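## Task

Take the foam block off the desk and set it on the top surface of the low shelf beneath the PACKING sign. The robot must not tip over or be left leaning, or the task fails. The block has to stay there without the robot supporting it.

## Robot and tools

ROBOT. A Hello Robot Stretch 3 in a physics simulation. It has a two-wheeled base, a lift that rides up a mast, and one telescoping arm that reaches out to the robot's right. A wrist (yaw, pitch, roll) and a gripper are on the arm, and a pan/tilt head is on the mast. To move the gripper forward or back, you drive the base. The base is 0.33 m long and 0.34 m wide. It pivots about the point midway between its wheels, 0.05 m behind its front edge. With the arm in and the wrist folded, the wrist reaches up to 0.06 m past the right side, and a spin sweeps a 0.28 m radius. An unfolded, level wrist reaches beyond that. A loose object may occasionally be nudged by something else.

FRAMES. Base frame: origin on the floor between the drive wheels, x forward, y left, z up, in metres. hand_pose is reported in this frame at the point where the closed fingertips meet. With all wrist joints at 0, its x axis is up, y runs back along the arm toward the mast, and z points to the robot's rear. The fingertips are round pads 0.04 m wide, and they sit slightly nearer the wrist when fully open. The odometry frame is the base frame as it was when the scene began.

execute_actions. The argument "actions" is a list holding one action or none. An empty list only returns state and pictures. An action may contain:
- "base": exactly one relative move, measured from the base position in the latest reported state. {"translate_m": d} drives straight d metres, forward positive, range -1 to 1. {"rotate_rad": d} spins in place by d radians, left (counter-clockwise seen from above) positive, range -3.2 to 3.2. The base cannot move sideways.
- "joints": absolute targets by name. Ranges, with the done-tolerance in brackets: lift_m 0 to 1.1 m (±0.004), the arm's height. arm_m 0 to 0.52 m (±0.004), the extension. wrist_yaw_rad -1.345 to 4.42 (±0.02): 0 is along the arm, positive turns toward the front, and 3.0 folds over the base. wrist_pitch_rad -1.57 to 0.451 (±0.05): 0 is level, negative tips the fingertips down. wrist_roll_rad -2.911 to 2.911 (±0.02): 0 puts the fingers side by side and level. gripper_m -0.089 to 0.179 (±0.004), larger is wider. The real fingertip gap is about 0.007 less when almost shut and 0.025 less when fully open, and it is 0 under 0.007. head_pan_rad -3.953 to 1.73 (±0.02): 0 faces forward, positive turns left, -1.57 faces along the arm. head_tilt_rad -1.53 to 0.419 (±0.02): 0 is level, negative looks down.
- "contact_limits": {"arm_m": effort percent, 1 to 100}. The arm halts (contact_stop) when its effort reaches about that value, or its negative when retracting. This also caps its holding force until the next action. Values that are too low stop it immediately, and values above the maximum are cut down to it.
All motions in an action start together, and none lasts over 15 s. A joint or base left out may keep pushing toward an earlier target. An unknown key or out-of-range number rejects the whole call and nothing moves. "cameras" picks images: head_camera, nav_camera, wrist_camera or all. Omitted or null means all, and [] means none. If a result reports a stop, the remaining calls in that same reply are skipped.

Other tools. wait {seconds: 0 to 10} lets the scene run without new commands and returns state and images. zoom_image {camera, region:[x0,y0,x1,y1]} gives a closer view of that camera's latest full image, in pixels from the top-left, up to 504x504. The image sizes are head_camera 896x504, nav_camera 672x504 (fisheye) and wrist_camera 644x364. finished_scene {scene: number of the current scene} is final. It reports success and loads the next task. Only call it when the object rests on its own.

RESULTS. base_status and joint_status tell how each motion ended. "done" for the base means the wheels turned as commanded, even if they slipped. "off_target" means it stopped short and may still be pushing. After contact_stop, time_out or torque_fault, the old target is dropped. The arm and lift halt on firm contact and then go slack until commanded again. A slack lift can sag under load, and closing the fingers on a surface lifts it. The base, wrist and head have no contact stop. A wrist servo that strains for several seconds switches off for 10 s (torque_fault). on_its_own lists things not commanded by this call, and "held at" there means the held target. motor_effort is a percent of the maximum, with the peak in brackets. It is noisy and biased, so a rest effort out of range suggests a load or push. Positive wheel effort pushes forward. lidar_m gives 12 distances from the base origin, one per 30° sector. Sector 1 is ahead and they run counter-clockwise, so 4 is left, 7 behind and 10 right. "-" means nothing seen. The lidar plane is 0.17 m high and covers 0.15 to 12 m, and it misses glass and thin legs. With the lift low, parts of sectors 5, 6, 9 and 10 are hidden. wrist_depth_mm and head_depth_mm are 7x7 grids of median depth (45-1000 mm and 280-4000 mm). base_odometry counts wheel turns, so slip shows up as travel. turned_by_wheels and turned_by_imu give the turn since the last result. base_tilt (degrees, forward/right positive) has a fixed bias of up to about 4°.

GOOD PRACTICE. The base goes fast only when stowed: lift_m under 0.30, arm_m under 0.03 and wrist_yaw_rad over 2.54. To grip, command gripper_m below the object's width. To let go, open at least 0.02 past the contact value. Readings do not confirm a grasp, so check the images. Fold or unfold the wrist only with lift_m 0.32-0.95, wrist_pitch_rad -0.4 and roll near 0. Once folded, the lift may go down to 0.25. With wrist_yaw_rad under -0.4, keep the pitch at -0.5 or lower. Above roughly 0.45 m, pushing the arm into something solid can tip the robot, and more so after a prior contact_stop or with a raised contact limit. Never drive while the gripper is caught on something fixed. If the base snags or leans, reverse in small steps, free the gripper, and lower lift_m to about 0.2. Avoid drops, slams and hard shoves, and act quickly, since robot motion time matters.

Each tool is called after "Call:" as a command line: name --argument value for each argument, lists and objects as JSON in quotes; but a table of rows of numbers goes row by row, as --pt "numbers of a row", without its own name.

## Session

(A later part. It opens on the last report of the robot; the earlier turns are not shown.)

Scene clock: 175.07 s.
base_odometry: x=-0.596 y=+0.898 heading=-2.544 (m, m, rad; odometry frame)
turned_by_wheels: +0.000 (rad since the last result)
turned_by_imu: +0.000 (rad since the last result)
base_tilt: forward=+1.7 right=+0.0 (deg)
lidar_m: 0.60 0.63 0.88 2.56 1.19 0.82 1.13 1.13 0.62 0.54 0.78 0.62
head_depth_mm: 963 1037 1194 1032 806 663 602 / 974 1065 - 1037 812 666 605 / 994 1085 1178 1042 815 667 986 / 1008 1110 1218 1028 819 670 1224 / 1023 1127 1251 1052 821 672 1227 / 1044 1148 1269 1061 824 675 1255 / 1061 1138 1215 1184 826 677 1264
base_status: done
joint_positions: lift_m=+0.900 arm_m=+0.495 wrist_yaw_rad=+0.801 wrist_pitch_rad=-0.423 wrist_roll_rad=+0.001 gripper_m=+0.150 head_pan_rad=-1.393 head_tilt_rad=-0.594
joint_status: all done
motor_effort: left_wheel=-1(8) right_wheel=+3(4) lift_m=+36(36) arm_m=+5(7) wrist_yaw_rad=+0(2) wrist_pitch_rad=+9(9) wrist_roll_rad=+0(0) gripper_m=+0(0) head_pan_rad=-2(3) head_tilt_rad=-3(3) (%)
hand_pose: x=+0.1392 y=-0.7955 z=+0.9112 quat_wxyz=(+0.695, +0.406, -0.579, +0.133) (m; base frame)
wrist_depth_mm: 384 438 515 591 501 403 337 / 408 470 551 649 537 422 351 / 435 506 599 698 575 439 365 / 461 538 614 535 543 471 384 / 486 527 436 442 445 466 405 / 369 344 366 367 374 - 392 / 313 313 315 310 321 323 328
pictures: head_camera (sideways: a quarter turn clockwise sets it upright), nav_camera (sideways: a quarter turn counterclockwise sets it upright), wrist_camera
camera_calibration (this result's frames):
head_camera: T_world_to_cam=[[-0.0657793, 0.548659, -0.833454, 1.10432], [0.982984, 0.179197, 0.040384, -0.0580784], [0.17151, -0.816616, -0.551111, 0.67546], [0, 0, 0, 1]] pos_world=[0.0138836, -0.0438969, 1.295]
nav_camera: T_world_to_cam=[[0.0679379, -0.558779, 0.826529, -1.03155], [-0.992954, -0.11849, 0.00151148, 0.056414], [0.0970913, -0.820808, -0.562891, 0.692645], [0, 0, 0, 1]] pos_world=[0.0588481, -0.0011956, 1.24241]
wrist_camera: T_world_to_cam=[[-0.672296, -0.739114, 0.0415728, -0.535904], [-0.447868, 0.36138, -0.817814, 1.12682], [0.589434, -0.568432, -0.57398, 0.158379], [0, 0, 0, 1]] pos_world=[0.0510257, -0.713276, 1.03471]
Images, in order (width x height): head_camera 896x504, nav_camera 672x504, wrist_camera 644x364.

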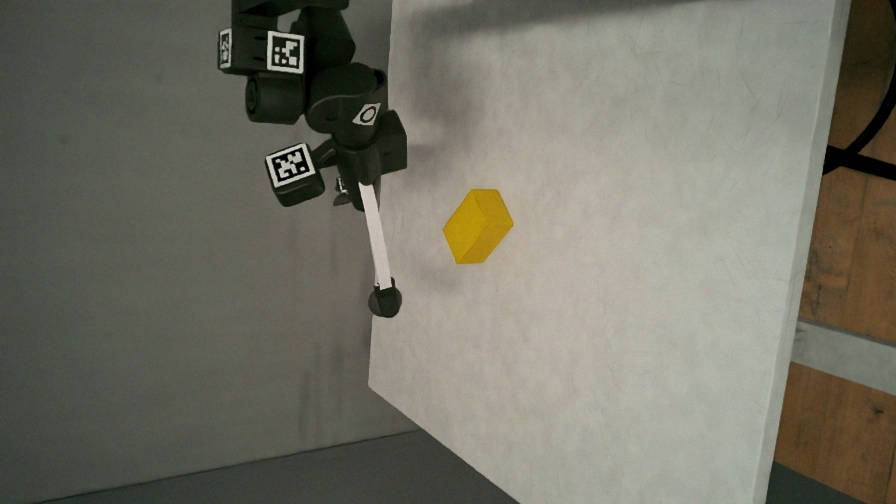

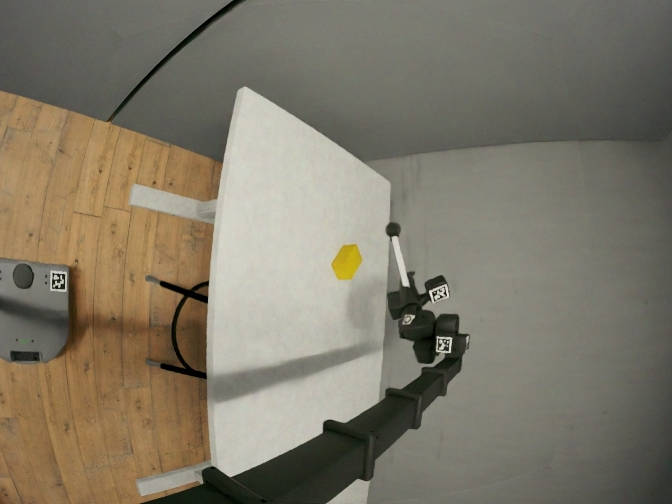

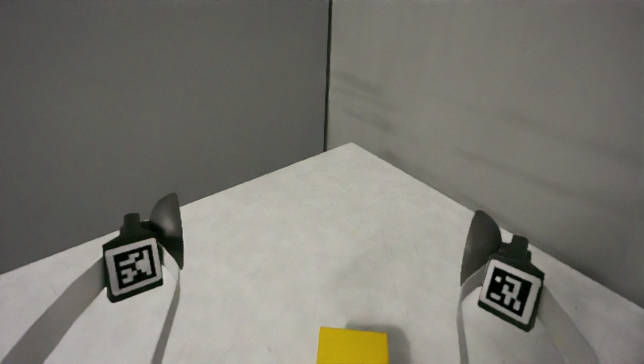

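Call:
execute_actions --actions '[{"base": {"translate_m": -0.03}, "joints": {"arm_m": 0.513, "lift_m": 0.81}}]' --cameras '["head_camera", "wrist_camera"]'

Scene clock: 198.80 s.
base_odometry: x=-0.571 y=+0.915 heading=-2.544 (m, m, rad; odometry frame)
turned_by_wheels: +0.000 (rad since the last result)
turned_by_imu: +0.000 (rad since the last result)
base_tilt: forward=+1.7 right=+0.1 (deg)
lidar_m: 0.63 0.66 0.92 2.56 1.19 0.79 1.10 1.10 0.60 0.55 0.80 0.65
head_depth_mm: 962 1052 1136 991 806 662 601 / 975 1071 1155 960 812 666 605 / 995 1085 1190 964 816 667 975 / 1007 1107 1227 1046 817 670 1229 / 1025 1127 1251 1054 822 672 1232 / 1042 1151 1263 1056 824 674 1242 / 1063 1156 1251 1199 828 676 1291
base_status: done
joint_positions: lift_m=+0.810 arm_m=+0.513 wrist_yaw_rad=+0.801 wrist_pitch_rad=-0.422 wrist_roll_rad=+0.001 gripper_m=+0.150 head_pan_rad=-1.393 head_tilt_rad=-0.594
joint_status: all done
motor_effort: left_wheel=-2(7) right_wheel=+2(5) lift_m=+18(33) arm_m=+5(5) wrist_yaw_rad=-1(0) wrist_pitch_rad=+9(9) wrist_roll_rad=+0(0) gripper_m=+0(1) head_pan_rad=-2(3) head_tilt_rad=-3(3) (%)
hand_pose: x=+0.1392 y=-0.8136 z=+0.8222 quat_wxyz=(+0.695, +0.406, -0.579, +0.133) (m; base frame)
wrist_depth_mm: 407 463 538 611 482 382 324 / 427 490 587 674 513 406 337 / 460 527 502 503 505 427 350 / 370 382 382 385 392 402 366 / 307 317 310 312 317 335 326 / 266 247 262 213 266 - 272 / 220 224 221 183 231 232 235
pictures: head_camera (sideways: a quarter turn clockwise sets it upright), wrist_camera
camera_calibration (this result's frames):
head_camera: T_world_to_cam=[[-0.0657793, 0.548659, -0.833454, 1.10432], [0.982984, 0.179197, 0.040384, -0.0580784], [0.17151, -0.816616, -0.551111, 0.67546], [0, 0, 0, 1]] pos_world=[0.0138836, -0.0438969, 1.295]
wrist_camera: T_world_to_cam=[[-0.672303, -0.739107, 0.0415804, -0.545508], [-0.447728, 0.361245, -0.81795, 1.06053], [0.589532, -0.568527, -0.573785, 0.096782], [0, 0, 0, 1]] pos_world=[0.0510263, -0.731277, 0.945674]
Images, in order (width x height): head_camera 896x504, wrist_camera 644x364.

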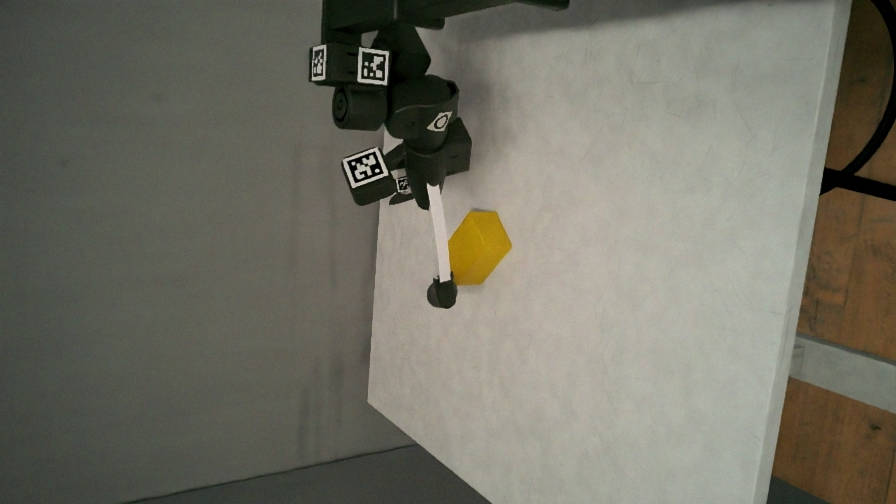

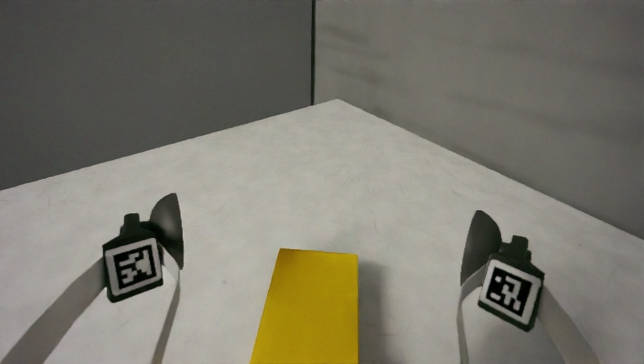

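Call:
execute_actions --actions '[{"joints": {"lift_m": 0.742}}]' --cameras '["head_camera", "wrist_camera"]'

Scene clock: 205.93 s.
base_odometry: x=-0.571 y=+0.915 heading=-2.544 (m, m, rad; odometry frame)
turned_by_wheels: +0.000 (rad since the last result)
turned_by_imu: +0.001 (rad since the last result)
base_tilt: forward=+1.7 right=+0.1 (deg)
lidar_m: 0.63 0.66 0.92 2.57 1.19 0.79 1.10 1.10 0.61 0.54 0.80 0.65
head_depth_mm: 960 1048 1152 - 809 663 601 / 974 1071 1176 - 810 663 605 / 995 1085 1200 1126 813 668 973 / 1010 1107 1223 1067 817 670 1223 / 1026 1128 1252 1054 821 673 1229 / 1046 1150 1269 1057 823 672 1232 / 1063 1158 1255 1202 826 677 1286
base_status: not commanded
joint_positions: lift_m=+0.742 arm_m=+0.513 wrist_yaw_rad=+0.801 wrist_pitch_rad=-0.422 wrist_roll_rad=+0.001 gripper_m=+0.150 head_pan_rad=-1.393 head_tilt_rad=-0.594
joint_status: all done
motor_effort: left_wheel=-2(1) right_wheel=+2(2) lift_m=+18(18) arm_m=+5(5) wrist_yaw_rad=+0(0) wrist_pitch_rad=+8(8) wrist_roll_rad=+0(0) gripper_m=+0(0) head_pan_rad=-2(3) head_tilt_rad=-3(3) (%)
hand_pose: x=+0.1392 y=-0.8136 z=+0.7542 quat_wxyz=(+0.695, +0.406, -0.579, +0.133) (m; base frame)
wrist_depth_mm: 403 464 548 612 478 385 325 / 429 488 549 504 479 402 338 / 335 337 345 347 359 367 345 / 259 261 266 193 273 278 281 / 212 222 209 156 223 231 227 / 185 173 171 132 186 - 190 / 152 157 151 139 160 162 165
pictures: head_camera (sideways: a quarter turn clockwise sets it upright), wrist_camera
camera_calibration (this result's frames):
head_camera: T_world_to_cam=[[-0.0657795, 0.548659, -0.833454, 1.10432], [0.982984, 0.179198, 0.040384, -0.0580784], [0.17151, -0.816616, -0.551111, 0.67546], [0, 0, 0, 1]] pos_world=[0.0138836, -0.0438969, 1.295]
wrist_camera: T_world_to_cam=[[-0.672303, -0.739107, 0.0415804, -0.542681], [-0.447729, 0.361245, -0.817949, 1.00491], [0.589532, -0.568527, -0.573785, 0.0577647], [0, 0, 0, 1]] pos_world=[0.0510263, -0.731277, 0.877675]
Images, in order (width x height): head_camera 896x504, wrist_camera 644x364.

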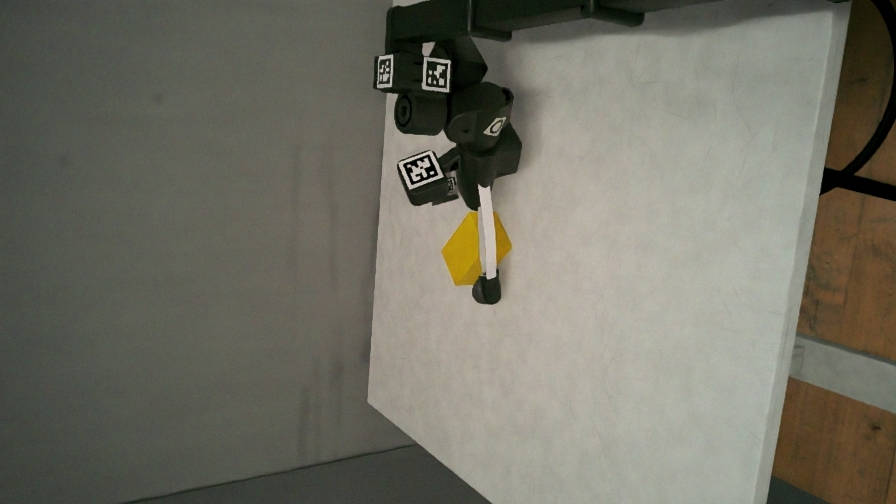

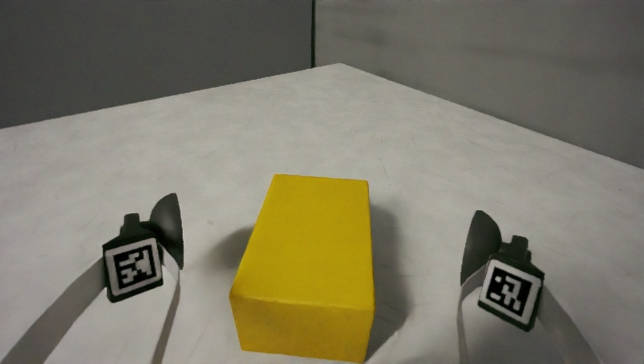

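Call:
execute_actions --actions '[{"joints": {"lift_m": 0.735}}]' --cameras '[]'

Call:
execute_actions --actions '[{"joints": {"gripper_m": 0.03}}]' --cameras '["head_camera", "wrist_camera"]'

Scene clock: 218.73 s.
base_odometry: x=-0.571 y=+0.915 heading=-2.544 (m, m, rad; odometry frame)
turned_by_wheels: +0.000 (rad since the last result)
turned_by_imu: +0.001 (rad since the last result)
base_tilt: forward=+1.7 right=+0.1 (deg)
lidar_m: 0.63 0.66 0.92 2.56 1.19 0.79 1.09 1.10 0.60 0.54 0.80 0.65
head_depth_mm: 961 1046 1154 - 809 663 601 / 977 1071 1177 - 809 666 605 / 993 1086 1202 1108 815 667 972 / 1007 1104 1228 1071 817 670 1225 / 1024 1130 1253 1057 821 673 1229 / 1041 1150 1269 1056 824 674 1237 / 1060 1159 1252 1202 826 677 1287
base_status: not commanded
joint_positions: lift_m=+0.735 arm_m=+0.513 wrist_yaw_rad=+0.801 wrist_pitch_rad=-0.422 wrist_roll_rad=+0.001 gripper_m=+0.150 head_pan_rad=-1.393 head_tilt_rad=-0.594
joint_status: all done
motor_effort: left_wheel=-2(1) right_wheel=+2(2) lift_m=+18(20) arm_m=+5(5) wrist_yaw_rad=+0(0) wrist_pitch_rad=+9(8) wrist_roll_rad=+0(0) gripper_m=+1(1) head_pan_rad=-3(3) head_tilt_rad=-3(3) (%)
hand_pose: x=+0.1392 y=-0.8136 z=+0.7472 quat_wxyz=(+0.695, +0.406, -0.579, +0.133) (m; base frame)
wrist_depth_mm: 404 458 538 608 486 387 321 / 429 488 525 480 479 408 335 / 317 323 326 337 339 352 340 / 247 250 254 180 261 266 269 / 202 211 199 147 212 223 218 / 177 165 131 125 178 - 182 / 145 150 147 139 153 154 157
pictures: none
No camera images: the call's "cameras" was empty. Leave "cameras" out to get every camera's image.

Scene clock: 220.50 s.
base_odometry: x=-0.571 y=+0.915 heading=-2.544 (m, m, rad; odometry frame)
turned_by_wheels: +0.000 (rad since the last result)
turned_by_imu: +0.000 (rad since the last result)
base_tilt: forward=+1.7 right=+0.1 (deg)
lidar_m: 0.63 0.66 0.92 2.56 1.19 0.79 1.10 1.11 0.61 0.55 0.80 0.66
head_depth_mm: 961 1053 1157 - 811 663 602 / 976 1073 1177 - 812 666 605 / 993 1087 1199 1107 813 668 973 / 1010 1108 1231 1092 818 671 1228 / 1026 1127 1253 1049 820 672 1232 / 1043 1148 1268 1054 826 674 1235 / 1058 1160 1255 1207 827 676 1288
base_status: not commanded
joint_positions: lift_m=+0.735 arm_m=+0.513 wrist_yaw_rad=+0.801 wrist_pitch_rad=-0.414 wrist_roll_rad=+0.001 gripper_m=+0.031 head_pan_rad=-1.393 head_tilt_rad=-0.594
joint_status: all done
motor_effort: left_wheel=-2(1) right_wheel=+3(3) lift_m=+19(18) arm_m=+5(5) wrist_yaw_rad=-1(1) wrist_pitch_rad=+5(9) wrist_roll_rad=+0(0) gripper_m=-13(86) head_pan_rad=-3(3) head_tilt_rad=-3(3) (%)
hand_pose: x=+0.1401 y=-0.8142 z=+0.7491 quat_wxyz=(+0.694, +0.404, -0.580, +0.136) (m; base frame)
wrist_depth_mm: 405 460 543 613 478 386 321 / 427 483 545 501 480 409 336 / 327 335 339 344 352 361 343 / 251 257 260 182 267 272 275 / 207 208 181 149 217 220 222 / 174 176 167 127 131 184 186 / 151 152 149 142 153 158 159
pictures: head_camera (sideways: a quarter turn clockwise sets it upright), wrist_camera
camera_calibration (this result's frames):
head_camera: T_world_to_cam=[[-0.0657794, 0.548659, -0.833454, 1.10432], [0.982984, 0.179198, 0.040384, -0.0580784], [0.17151, -0.816616, -0.551111, 0.67546], [0, 0, 0, 1]] pos_world=[0.0138836, -0.0438969, 1.295]
wrist_camera: T_world_to_cam=[[-0.672006, -0.739362, 0.0418599, -0.542796], [-0.442858, 0.355923, -0.822919, 1.00014], [0.593536, -0.571544, -0.566615, 0.0455827], [0, 0, 0, 1]] pos_world=[0.0511013, -0.731241, 0.87158]
Images, in order (width x height): head_camera 896x504, wrist_camera 644x364.

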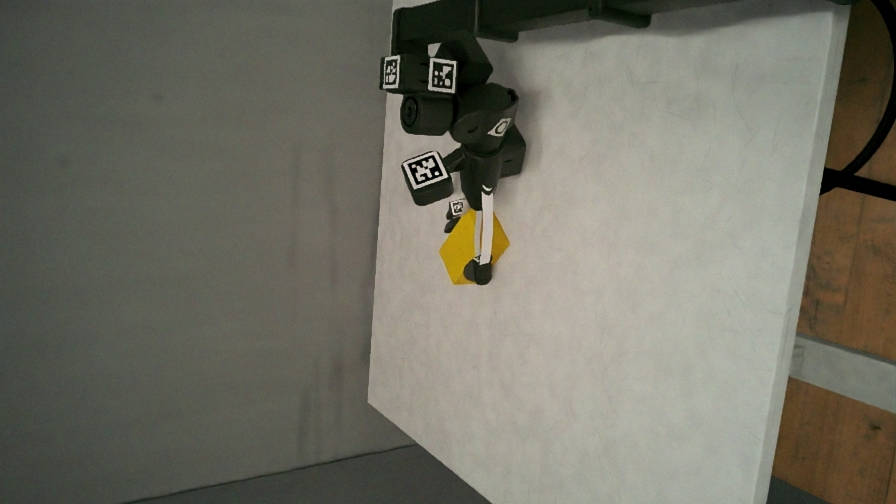

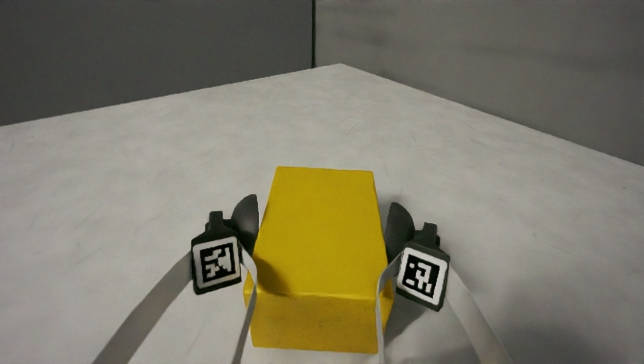

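Gripped. Lift and check.

Call:
execute_actions --actions '[{"joints": {"lift_m": 0.85}}]' --cameras '["wrist_camera"]'

Call:
execute_actions --actions '[{"joints": {"arm_m": 0.0, "head_pan_rad": 0.9, "head_tilt_rad": -0.2}}]'

Scene clock: 225.23 s.
base_odometry: x=-0.571 y=+0.915 heading=-2.544 (m, m, rad; odometry frame)
turned_by_wheels: +0.000 (rad since the last result)
turned_by_imu: +0.001 (rad since the last result)
base_tilt: forward=+1.7 right=+0.1 (deg)
lidar_m: 0.63 0.66 0.92 2.56 1.19 0.79 1.10 1.10 0.60 0.54 0.80 0.65
head_depth_mm: 961 1049 - 1031 809 663 600 / 974 1068 1147 997 810 665 603 / 990 1088 1176 999 813 668 977 / 1007 1107 1210 969 817 670 1224 / 1025 1129 1252 1052 823 671 1231 / 1047 1151 1265 1056 823 673 1234 / 1061 1160 1256 1210 826 675 1288
base_status: not commanded
joint_positions: lift_m=+0.850 arm_m=+0.513 wrist_yaw_rad=+0.801 wrist_pitch_rad=-0.418 wrist_roll_rad=+0.001 gripper_m=+0.031 head_pan_rad=-1.393 head_tilt_rad=-0.594
joint_status: all done
motor_effort: left_wheel=-1(2) right_wheel=+3(3) lift_m=+36(38) arm_m=+5(5) wrist_yaw_rad=+0(1) wrist_pitch_rad=+7(7) wrist_roll_rad=+0(0) gripper_m=-12(13) head_pan_rad=-2(2) head_tilt_rad=-3(3) (%)
hand_pose: x=+0.1397 y=-0.8139 z=+0.8623 quat_wxyz=(+0.694, +0.405, -0.580, +0.134) (m; base frame)
wrist_depth_mm: 403 464 541 610 477 385 322 / 430 500 586 656 519 410 335 / 458 525 625 596 536 430 352 / 482 467 453 178 460 441 370 / 360 363 255 148 375 380 374 / 302 309 293 127 132 319 323 / 264 267 260 143 267 276 276
pictures: wrist_camera
camera_calibration (this result's frames):
wrist_camera: T_world_to_cam=[[-0.671888, -0.739476, 0.0417292, -0.547515], [-0.445264, 0.358259, -0.820604, 1.09319], [0.591867, -0.569935, -0.569972, 0.114548], [0, 0, 0, 1]] pos_world=[0.0510925, -0.731235, 0.985214]
Images, in order (width x height): wrist_camera 644x364.

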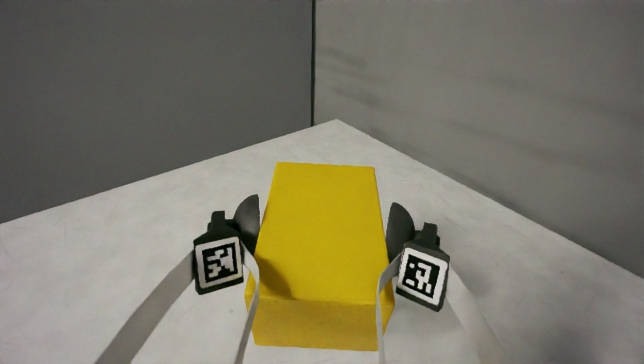

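Scene clock: 230.17 s.
base_odometry: x=-0.571 y=+0.915 heading=-2.544 (m, m, rad; odometry frame)
turned_by_wheels: +0.000 (rad since the last result)
turned_by_imu: +0.001 (rad since the last result)
base_tilt: forward=+1.7 right=+0.1 (deg)
lidar_m: 0.63 0.66 0.92 2.57 1.19 0.79 1.10 1.10 0.60 0.54 0.80 0.65
head_depth_mm: 648 668 688 709 730 755 779 / 711 734 757 784 814 842 872 / 787 814 847 879 912 950 993 / 884 918 956 997 1041 1090 1149 / 1003 1049 1101 1154 1216 1284 1355 / 1162 1224 1293 1368 1457 1559 1633 / 1384 1471 1564 2561 2656 2288 1792
base_status: not commanded
joint_positions: lift_m=+0.850 arm_m=+0.000 wrist_yaw_rad=+0.801 wrist_pitch_rad=-0.418 wrist_roll_rad=+0.001 gripper_m=+0.031 head_pan_rad=+0.893 head_tilt_rad=-0.211
joint_status: all done
motor_effort: left_wheel=-1(1) right_wheel=+3(3) lift_m=+36(36) arm_m=-5(5) wrist_yaw_rad=+0(1) wrist_pitch_rad=+7(7) wrist_roll_rad=+0(0) gripper_m=-12(12) head_pan_rad=+2(33) head_tilt_rad=+5(28) (%)
hand_pose: x=+0.1397 y=-0.3015 z=+0.8622 quat_wxyz=(+0.694, +0.405, -0.580, +0.134) (m; base frame)
wrist_depth_mm: 423 472 551 675 849 835 686 / 438 499 603 739 929 831 731 / 462 553 637 612 615 627 642 / 491 598 643 177 471 479 484 / 527 639 420 149 376 382 388 / 565 657 839 127 132 322 323 / 624 795 927 144 279 278 278
pictures: head_camera (sideways: a quarter turn clockwise sets it upright), nav_camera (sideways: a quarter turn counterclockwise sets it upright), wrist_camera
camera_calibration (this result's frames):
head_camera: T_world_to_cam=[[-0.150913, -0.136098, -0.979134, 1.29495], [-0.789304, 0.612919, 0.0364603, -0.0421785], [0.595168, 0.778336, -0.19992, 0.215854], [0, 0, 0, 1]] pos_world=[0.0336652, 0.0340858, 1.31262]
nav_camera: T_world_to_cam=[[0.158289, 0.145796, 0.97657, -1.22789], [0.742997, -0.668979, -0.0205557, 0.0745585], [0.650308, 0.728842, -0.214218, 0.235531], [0, 0, 0, 1]] pos_world=[-0.0142025, 0.0572344, 1.25111]
wrist_camera: T_world_to_cam=[[-0.671873, -0.739491, 0.0417118, -0.168684], [-0.445584, 0.358571, -0.820294, 0.909397], [0.591643, -0.569719, -0.57042, 0.406981], [0, 0, 0, 1]] pos_world=[0.0510912, -0.218959, 0.985158]
Images, in order (width x height): head_camera 896x504, nav_camera 672x504, wrist_camera 644x364.

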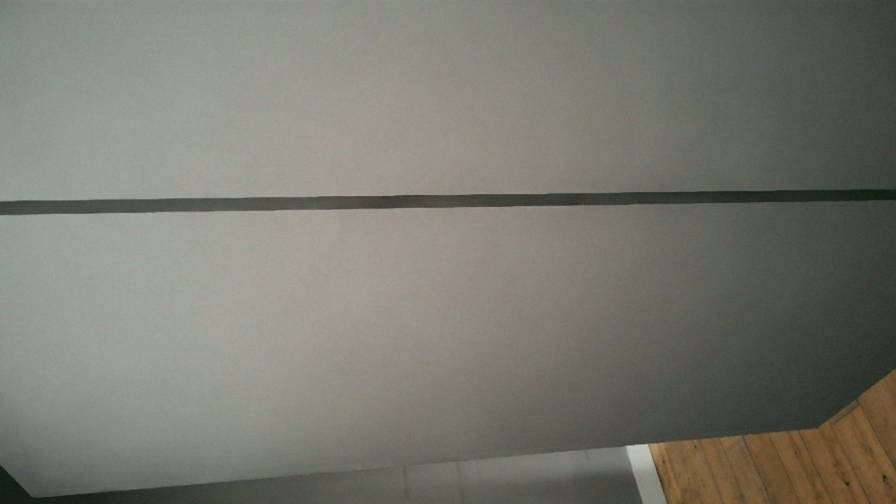

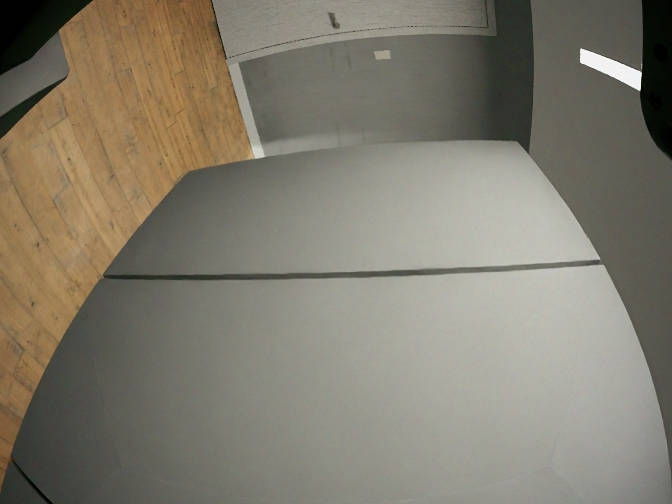

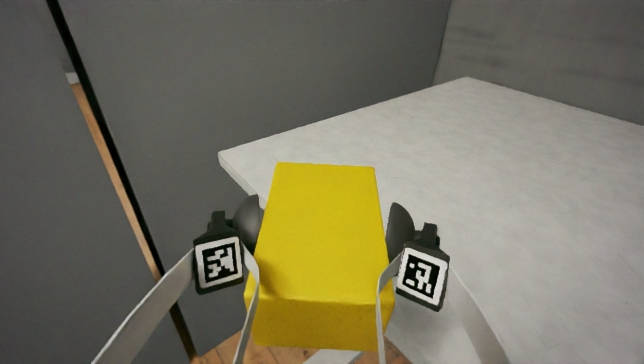

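Call:
execute_actions --actions '[{"base": {"rotate_rad": 1.59}, "joints": {"wrist_yaw_rad": 2.65, "head_pan_rad": 0.0, "head_tilt_rad": -0.4}}]'

Scene clock: 252.73 s.
base_odometry: x=-0.571 y=+0.915 heading=-0.954 (m, m, rad; odometry frame)
turned_by_wheels: +1.590 (rad since the last result)
turned_by_imu: +1.556 (rad since the last result)
base_tilt: forward=+1.7 right=+0.1 (deg)
lidar_m: 2.56 1.17 0.79 1.10 1.10 0.60 0.55 0.80 0.65 0.63 0.66 0.93
head_depth_mm: 2219 2371 2518 2697 2349 1799 1464 / 2213 2349 2511 2705 2367 1809 1467 / 2224 2365 2534 2696 2394 1814 1467 / 2223 2360 2525 2696 2399 1832 1470 / 2218 2375 2521 2707 2400 1830 1483 / 2236 2367 2539 2713 2431 1845 1474 / 2227 2393 2563 2747 2435 1827 1488
base_status: done
joint_positions: lift_m=+0.850 arm_m=+0.000 wrist_yaw_rad=+2.647 wrist_pitch_rad=-0.418 wrist_roll_rad=+0.001 gripper_m=+0.031 head_pan_rad=+0.007 head_tilt_rad=-0.395
joint_status: all done
motor_effort: left_wheel=-2(8) right_wheel=+4(8) lift_m=+36(37) arm_m=-5(5) wrist_yaw_rad=+3(5) wrist_pitch_rad=+7(7) wrist_roll_rad=+0(0) gripper_m=-11(12) head_pan_rad=-3(28) head_tilt_rad=-3(18) (%)
hand_pose: x=+0.0852 y=+0.0521 z=+0.8622 quat_wxyz=(+0.312, +0.707, -0.027, +0.635) (m; base frame)
wrist_depth_mm: 846 928 - - - - - / 897 - - - - - - / 983 - - - - - - / - - - 178 - - - / - - - 148 - - - / - - - 127 132 - - / 953 973 963 143 988 - -
pictures: head_camera (sideways: a quarter turn clockwise sets it upright), nav_camera (sideways: a quarter turn counterclockwise sets it upright), wrist_camera
camera_calibration (this result's frames):
head_camera: T_world_to_cam=[[-0.376488, 0.0295164, -0.925951, 1.22686], [-0.0177342, 0.99908, 0.0390582, -0.0502582], [0.926252, 0.0311259, -0.375618, 0.442504], [0, 0, 0, 1]] pos_world=[0.0511383, 0.000225927, 1.30419]
nav_camera: T_world_to_cam=[[0.38799, -0.0290978, 0.921204, -1.15699], [-0.0508439, -0.998655, -0.01013, 0.0658241], [0.92026, -0.0429073, -0.388948, 0.461291], [0, 0, 0, 1]] pos_world=[0.0277379, 0.0518625, 1.2459]
wrist_camera: T_world_to_cam=[[0.894123, -0.445873, 0.0417173, -0.0925285], [-0.224128, -0.526199, -0.820293, 0.785569], [0.387698, 0.724094, -0.57042, 0.590619], [0, 0, 0, 1]] pos_world=[0.0298174, -0.0555537, 0.985158]
Images, in order (width x height): head_camera 896x504, nav_camera 672x504, wrist_camera 644x364.

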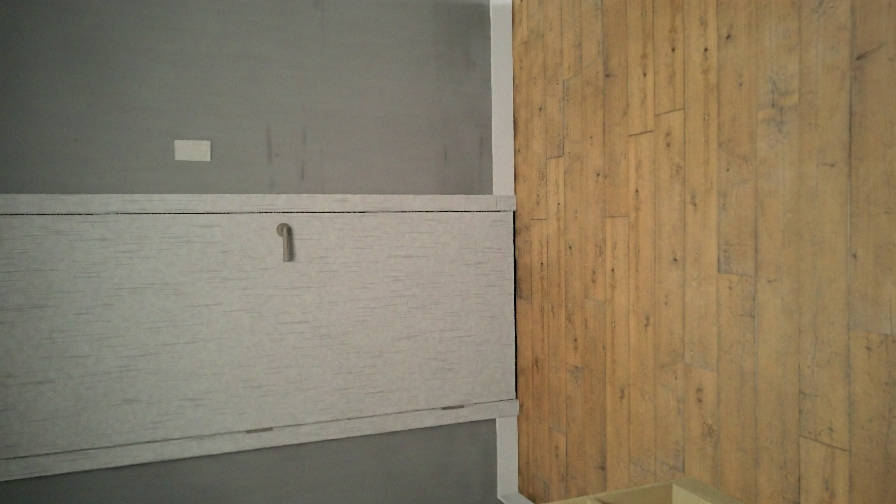

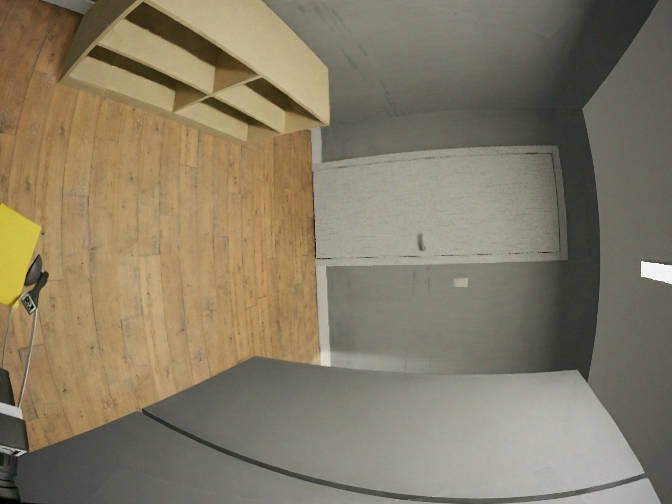

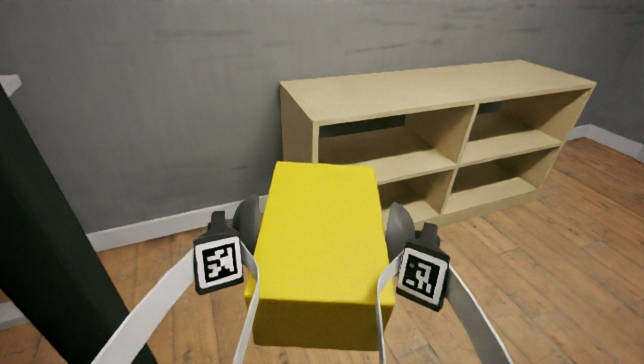

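Call:
execute_actions --actions '[{"base": {"translate_m": 0.4}, "joints": {"lift_m": 0.285}}]' --cameras '["wrist_camera"]'

Call:
execute_actions --actions '[{"base": {"translate_m": 1.0}}]' --cameras '["nav_camera"]'

Scene clock: 264.07 s.
base_odometry: x=-0.340 y=+0.589 heading=-0.955 (m, m, rad; odometry frame)
turned_by_wheels: +0.000 (rad since the last result)
turned_by_imu: +0.004 (rad since the last result)
base_tilt: forward=+1.8 right=+0.0 (deg)
lidar_m: 2.17 1.33 0.88 0.71 1.14 0.98 0.94 0.89 0.67 0.65 0.68 0.95
head_depth_mm: 1868 2002 2117 2277 2357 1811 1460 / 1884 1982 2140 2290 2394 1804 1458 / 1867 1988 2132 2282 2378 1812 1461 / 1874 1994 2130 2284 2384 1828 1479 / 1878 1995 2131 2291 2390 1830 1470 / 1875 1990 2131 2302 2386 1840 1483 / 1868 1998 2145 2285 2417 1851 1485
base_status: done
joint_positions: lift_m=+0.285 arm_m=+0.000 wrist_yaw_rad=+2.647 wrist_pitch_rad=-0.419 wrist_roll_rad=+0.001 gripper_m=+0.031 head_pan_rad=+0.007 head_tilt_rad=-0.395
joint_status: all done
motor_effort: left_wheel=-3(4) right_wheel=+3(8) lift_m=+19(35) arm_m=-5(5) wrist_yaw_rad=+3(3) wrist_pitch_rad=+7(7) wrist_roll_rad=+0(0) gripper_m=-12(11) head_pan_rad=-2(2) head_tilt_rad=-2(3) (%)
hand_pose: x=+0.0851 y=+0.0521 z=+0.2980 quat_wxyz=(+0.312, +0.707, -0.027, +0.635) (m; base frame)
wrist_depth_mm: 841 877 - - - - - / 907 968 - - - - - / 932 865 805 869 955 959 - / 708 710 716 178 745 750 766 / - 575 357 148 604 602 615 / - 504 - 127 132 506 514 / - - - 143 421 436 439
pictures: wrist_camera
camera_calibration (this result's frames):
wrist_camera: T_world_to_cam=[[0.894286, -0.445548, 0.0417034, -0.0689403], [-0.224116, -0.526592, -0.820044, 0.322704], [0.38733, 0.724008, -0.570778, 0.268995], [0, 0, 0, 1]] pos_world=[0.0297858, -0.0555368, 0.421043]
Images, in order (width x height): wrist_camera 644x364.

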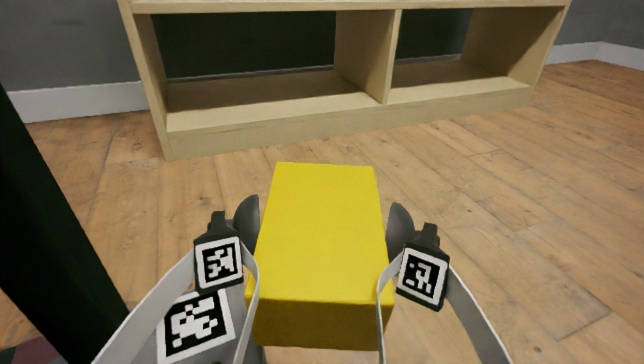

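Scene clock: 269.17 s.
base_odometry: x=+0.238 y=-0.227 heading=-0.955 (m, m, rad; odometry frame)
turned_by_wheels: +0.000 (rad since the last result)
turned_by_imu: +0.009 (rad since the last result)
base_tilt: forward=+1.7 right=+0.0 (deg)
lidar_m: 1.18 1.24 0.65 0.67 1.10 1.23 2.15 0.94 0.70 0.68 0.72 1.23
head_depth_mm: 1000 1064 1139 1220 1313 1427 1449 / 983 1049 1127 1210 1299 1431 1459 / 991 1057 1128 1214 1303 1416 1462 / 993 1057 1131 1212 1311 1426 1475 / 995 1062 1132 1218 1314 1426 1472 / 1002 1065 1137 1222 1323 1432 1482 / 1002 1069 1142 1231 1325 1449 1483
base_status: done
joint_positions: lift_m=+0.285 arm_m=+0.000 wrist_yaw_rad=+2.648 wrist_pitch_rad=-0.419 wrist_roll_rad=+0.001 gripper_m=+0.031 head_pan_rad=+0.007 head_tilt_rad=-0.396
joint_status: not commanded
motor_effort: left_wheel=-3(8) right_wheel=+4(11) lift_m=+18(18) arm_m=-5(5) wrist_yaw_rad=+3(3) wrist_pitch_rad=+7(7) wrist_roll_rad=+0(0) gripper_m=-12(13) head_pan_rad=-2(3) head_tilt_rad=-2(3) (%)
hand_pose: x=+0.0851 y=+0.0521 z=+0.2980 quat_wxyz=(+0.312, +0.707, -0.026, +0.635) (m; base frame)
wrist_depth_mm: 809 883 951 - - - 945 / 875 910 996 - - - 960 / 739 760 759 972 976 994 933 / 659 673 726 178 720 745 760 / - 567 356 148 604 606 616 / - 503 - 127 132 509 509 / - - - 143 420 435 440
pictures: nav_camera (sideways: a quarter turn counterclockwise sets it upright)
camera_calibration (this result's frames):
nav_camera: T_world_to_cam=[[0.388992, -0.0291475, 0.92078, -1.15644], [-0.0510009, -0.998648, -0.0100667, 0.0657426], [0.919828, -0.0430447, -0.389952, 0.462601], [0, 0, 0, 1]] pos_world=[0.0276843, 0.0518589, 1.24588]
Images, in order (width x height): nav_camera 672x504.

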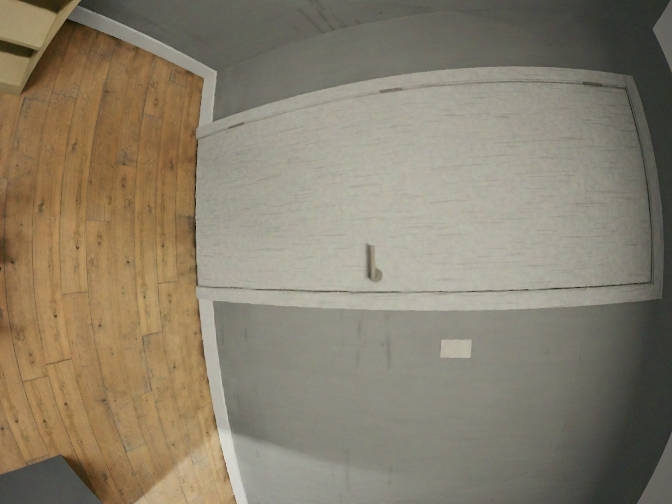

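Call:
execute_actions --actions '[{"base": {"translate_m": 0.68}}]' --cameras '[]'

Call:
execute_actions --actions '[{"base": {"rotate_rad": -1.59}, "joints": {"head_tilt_rad": -0.25}}]' --cameras '["head_camera", "nav_camera"]'

Scene clock: 277.90 s.
base_odometry: x=+0.631 y=-0.782 heading=-0.955 (m, m, rad; odometry frame)
turned_by_wheels: +0.000 (rad since the last result)
turned_by_imu: +0.006 (rad since the last result)
base_tilt: forward=+1.7 right=+0.1 (deg)
lidar_m: 0.50 0.53 0.75 1.02 0.80 1.28 2.38 0.97 0.84 1.74 0.71 0.52
head_depth_mm: 393 418 447 478 515 555 606 / 394 420 448 481 519 545 617 / 397 422 451 483 523 553 622 / 398 424 452 486 524 563 624 / 399 425 455 488 527 573 628 / 401 427 456 491 530 577 633 / 403 429 458 492 532 580 637
base_status: done
joint_positions: lift_m=+0.285 arm_m=+0.000 wrist_yaw_rad=+2.648 wrist_pitch_rad=-0.419 wrist_roll_rad=+0.001 gripper_m=+0.031 head_pan_rad=+0.007 head_tilt_rad=-0.396
joint_status: not commanded
motor_effort: left_wheel=-2(8) right_wheel=+3(10) lift_m=+18(18) arm_m=-5(5) wrist_yaw_rad=+2(3) wrist_pitch_rad=+7(7) wrist_roll_rad=+0(0) gripper_m=-12(12) head_pan_rad=-2(3) head_tilt_rad=-2(2) (%)
hand_pose: x=+0.0850 y=+0.0521 z=+0.2979 quat_wxyz=(+0.312, +0.707, -0.026, +0.635) (m; base frame)
wrist_depth_mm: 810 849 938 - 684 499 385 / 839 928 - - 734 524 395 / 898 912 952 962 755 520 404 / 723 703 724 177 701 553 418 / - 571 359 148 592 561 434 / - 498 - 127 132 506 449 / - - - 143 421 435 425
pictures: none
No camera images: the call's "cameras" was empty. Leave "cameras" out to get every camera's image.

Scene clock: 280.10 s.
base_odometry: x=+0.631 y=-0.782 heading=-2.545 (m, m, rad; odometry frame)
turned_by_wheels: -1.590 (rad since the last result)
turned_by_imu: -1.551 (rad since the last result)
base_tilt: forward=+1.7 right=+0.0 (deg)
lidar_m: 1.75 0.71 0.52 0.50 0.53 0.75 1.02 0.80 1.28 2.43 0.97 0.84
head_depth_mm: 3309 3424 3585 3686 3034 2150 1657 / 3299 3437 3573 3732 3044 2165 1669 / 3315 3460 3563 3769 3064 2166 1671 / 3326 3480 3622 3736 3111 2177 1676 / 3235 3424 3561 3088 2951 2179 1671 / 2124 2084 2070 2058 2032 1952 1694 / 1495 1487 1480 1473 1456 1436 1431
base_status: done
joint_positions: lift_m=+0.285 arm_m=+0.000 wrist_yaw_rad=+2.648 wrist_pitch_rad=-0.419 wrist_roll_rad=+0.001 gripper_m=+0.031 head_pan_rad=+0.007 head_tilt_rad=-0.260
joint_status: all done
motor_effort: left_wheel=+4(14) right_wheel=-4(10) lift_m=+18(18) arm_m=-5(5) wrist_yaw_rad=+2(2) wrist_pitch_rad=+7(7) wrist_roll_rad=+0(0) gripper_m=-12(12) head_pan_rad=-2(3) head_tilt_rad=+4(18) (%)
hand_pose: x=+0.0850 y=+0.0521 z=+0.2979 quat_wxyz=(+0.312, +0.707, -0.026, +0.635) (m; base frame)
wrist_depth_mm: 416 450 488 555 632 710 833 / 445 481 536 614 693 809 945 / 483 522 575 683 778 895 - / 525 571 647 177 734 745 771 / - 577 363 148 601 611 612 / - 505 - 127 132 501 511 / - - - 143 424 440 443
pictures: head_camera (sideways: a quarter turn clockwise sets it upright), nav_camera (sideways: a quarter turn counterclockwise sets it upright)
camera_calibration (this result's frames):
head_camera: T_world_to_cam=[[-0.24856, 0.0305005, -0.968136, 1.28117], [-0.0226004, 0.999049, 0.0372768, -0.0479161], [0.968353, 0.0311458, -0.247635, 0.275682], [0, 0, 0, 1]] pos_world=[0.050408, 0.000207894, 1.3104]
nav_camera: T_world_to_cam=[[0.260597, -0.0300816, 0.964979, -1.21336], [-0.0492445, -0.998628, -0.0178318, 0.0758437], [0.964191, -0.042873, -0.26172, 0.295444], [0, 0, 0, 1]] pos_world=[0.0350688, 0.0519063, 1.24955]
Images, in order (width x height): head_camera 896x504, nav_camera 672x504.

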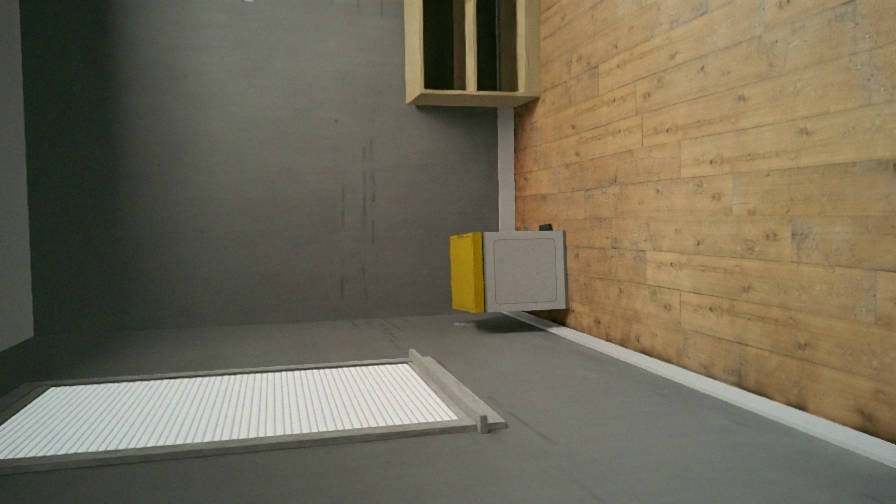

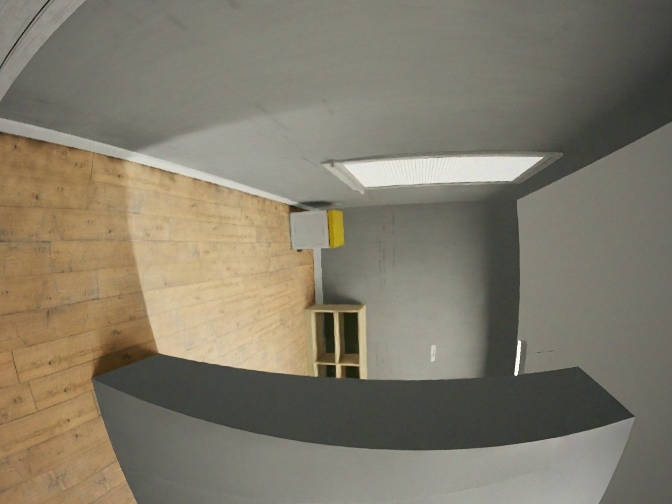

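Call:
zoom_image --camera "nav_camera" --region '[390, 320, 470, 380]'

Region (390, 320, 470, 380) of nav_camera's 672x504 image, scaled by 6.300, with more detail than that image has; it fills the top 378 rows of this view, and the rest is white.

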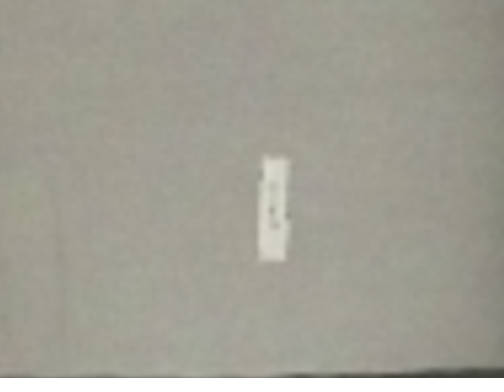

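Call:
execute_actions --actions '[{"base": {"translate_m": 1.0}}]' --cameras '["nav_camera"]'

Scene clock: 292.07 s.
base_odometry: x=-0.196 y=-1.345 heading=-2.545 (m, m, rad; odometry frame)
turned_by_wheels: +0.000 (rad since the last result)
turned_by_imu: +0.010 (rad since the last result)
base_tilt: forward=+1.7 right=+0.0 (deg)
lidar_m: 1.55 0.64 0.49 0.48 0.50 0.71 1.83 1.70 0.50 0.49 0.51 2.43
head_depth_mm: 2398 2496 2612 2700 2594 2146 1673 / 2403 2523 2629 2755 2861 2143 1662 / 2427 2529 2651 2762 2830 2156 1681 / 2430 2536 2656 2779 2190 2183 1681 / 2458 2536 2657 2758 2318 2186 1689 / 1875 1854 1833 1822 1793 1778 1626 / 1315 1310 1300 1285 1252 1282 1273
base_status: done
joint_positions: lift_m=+0.285 arm_m=+0.000 wrist_yaw_rad=+2.648 wrist_pitch_rad=-0.419 wrist_roll_rad=+0.001 gripper_m=+0.031 head_pan_rad=+0.007 head_tilt_rad=-0.260
joint_status: not commanded
motor_effort: left_wheel=+4(13) right_wheel=-4(8) lift_m=+18(18) arm_m=-5(5) wrist_yaw_rad=+2(3) wrist_pitch_rad=+7(7) wrist_roll_rad=+0(0) gripper_m=-12(11) head_pan_rad=-3(3) head_tilt_rad=+4(5) (%)
hand_pose: x=+0.0850 y=+0.0521 z=+0.2979 quat_wxyz=(+0.312, +0.707, -0.026, +0.635) (m; base frame)
wrist_depth_mm: 394 427 462 512 576 653 745 / 423 464 506 566 647 739 877 / 460 501 556 627 710 838 952 / 501 536 604 178 724 754 763 / - 560 360 148 594 597 620 / - 506 - 127 132 506 511 / - - - 143 423 434 438
pictures: nav_camera (sideways: a quarter turn counterclockwise sets it upright)
camera_calibration (this result's frames):
nav_camera: T_world_to_cam=[[0.260078, -0.0300852, 0.965119, -1.21354], [-0.0492351, -0.998627, -0.0178619, 0.0758829], [0.964332, -0.0428722, -0.261202, 0.294769], [0, 0, 0, 1]] pos_world=[0.0350969, 0.0519065, 1.24956]
Images, in order (width x height): nav_camera 672x504.

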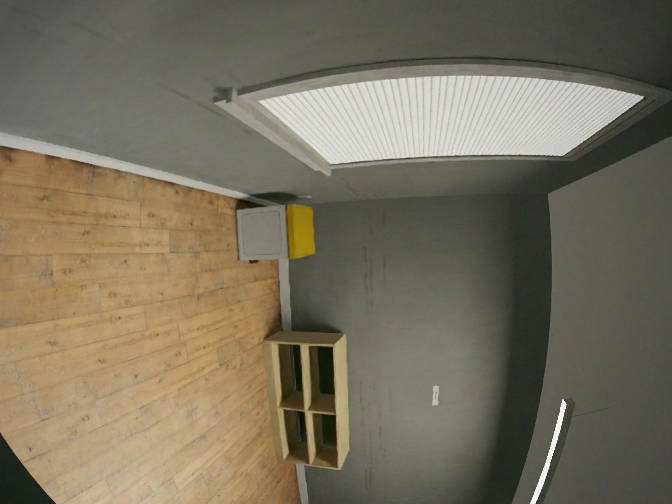

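Call:
execute_actions --actions '[{"base": {"translate_m": 0.7}, "joints": {"head_pan_rad": -0.7, "head_tilt_rad": -0.15}}]' --cameras '["head_camera", "nav_camera"]'

Scene clock: 301.70 s.
base_odometry: x=-0.775 y=-1.738 heading=-2.545 (m, m, rad; odometry frame)
turned_by_wheels: +0.000 (rad since the last result)
turned_by_imu: +0.007 (rad since the last result)
base_tilt: forward=+1.7 right=+0.1 (deg)
lidar_m: 1.34 0.59 0.45 0.44 0.46 0.66 2.10 0.74 1.47 2.93 2.49 1.79
head_depth_mm: 2842 3111 3203 3330 3371 2544 1871 / 2688 2818 2908 2986 2569 2495 1877 / 2515 2609 2681 2745 2542 2374 1885 / 2352 2420 2469 2518 2324 2183 1886 / 2212 2237 2291 2349 2350 2199 1893 / 2075 2105 2147 2178 2184 1913 1859 / 1938 1973 2018 2038 2054 2092 1914
base_status: done
joint_positions: lift_m=+0.285 arm_m=+0.000 wrist_yaw_rad=+2.648 wrist_pitch_rad=-0.419 wrist_roll_rad=+0.001 gripper_m=+0.031 head_pan_rad=-0.693 head_tilt_rad=-0.161
joint_status: all done
motor_effort: left_wheel=+2(12) right_wheel=-3(5) lift_m=+18(18) arm_m=-6(5) wrist_yaw_rad=+2(3) wrist_pitch_rad=+7(7) wrist_roll_rad=+0(0) gripper_m=-12(12) head_pan_rad=-2(32) head_tilt_rad=+5(15) (%)
hand_pose: x=+0.0850 y=+0.0521 z=+0.2979 quat_wxyz=(+0.312, +0.707, -0.026, +0.635) (m; base frame)
wrist_depth_mm: 365 395 430 472 532 598 676 / 393 432 467 519 592 671 788 / 429 468 510 583 655 757 877 / 465 508 551 177 716 739 767 / - 538 357 148 598 605 606 / - 504 - 127 132 510 511 / - - - 143 421 439 443
pictures: head_camera (sideways: a quarter turn clockwise sets it upright), nav_camera (sideways: a quarter turn counterclockwise sets it upright)
camera_calibration (this result's frames):
head_camera: T_world_to_cam=[[-0.0959857, 0.12154, -0.987935, 1.30614], [0.623342, 0.781142, 0.035537, -0.0495959], [0.776036, -0.61241, -0.15074, 0.150734], [0, 0, 0, 1]] pos_world=[0.0393113, -0.0276964, 1.31487]
nav_camera: T_world_to_cam=[[0.105658, -0.129133, 0.985982, -1.23989], [-0.67924, -0.733547, -0.0232843, 0.0867879], [0.726271, -0.667258, -0.165217, 0.171287], [0, 0, 0, 1]] pos_world=[0.0655533, 0.0178451, 1.25283]
Images, in order (width x height): head_camera 896x504, nav_camera 672x504.

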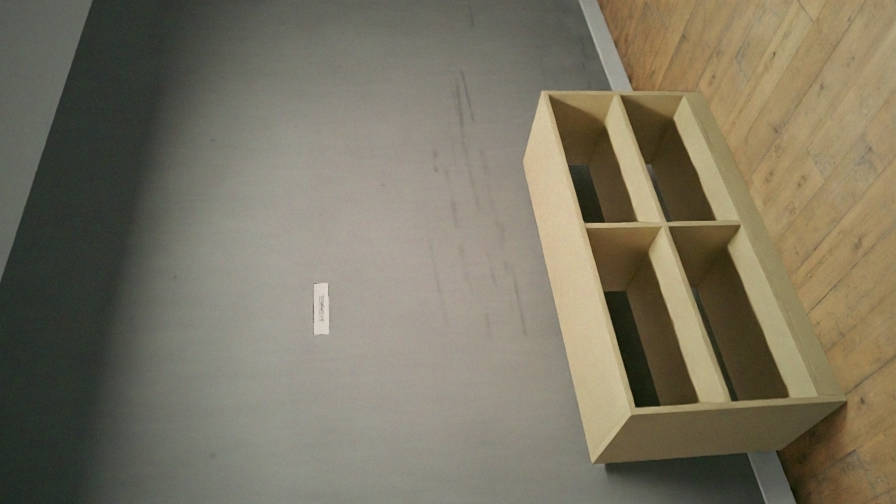

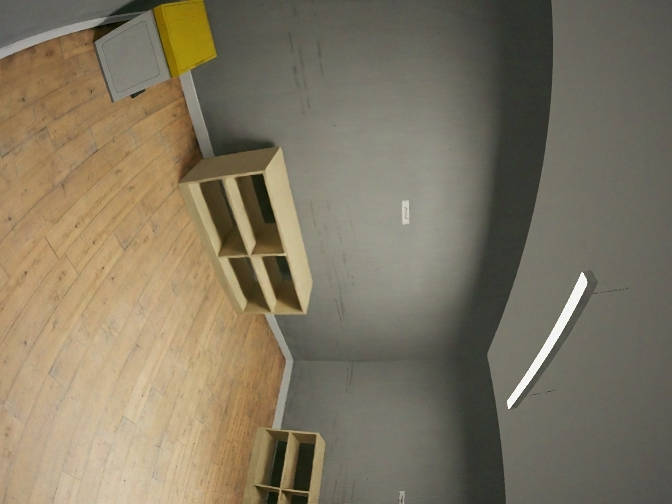

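Call:
zoom_image --camera "head_camera" --region '[280, 270, 360, 345]'

Call:
zoom_image --camera "nav_camera" --region '[360, 460, 440, 504]'

Region (280, 270, 360, 345) of head_camera's 896x504 image, scaled by 6.300, with more detail than that image has; it fills the top 472 rows of this view, and the rest is white.

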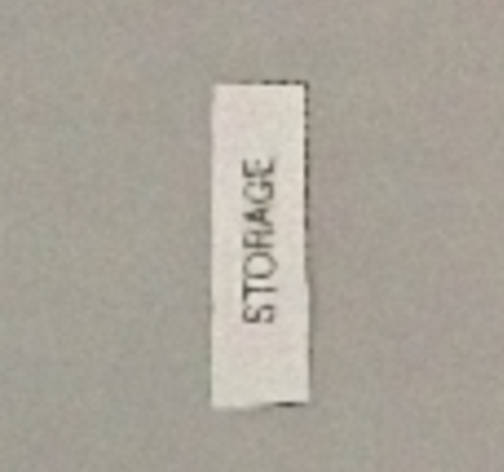

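Region (360, 460, 440, 504) of nav_camera's 672x504 image, scaled by 6.300, with more detail than that image has; it fills the top 277 rows of this view, and the rest is white.

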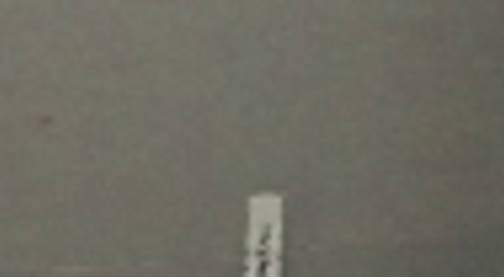

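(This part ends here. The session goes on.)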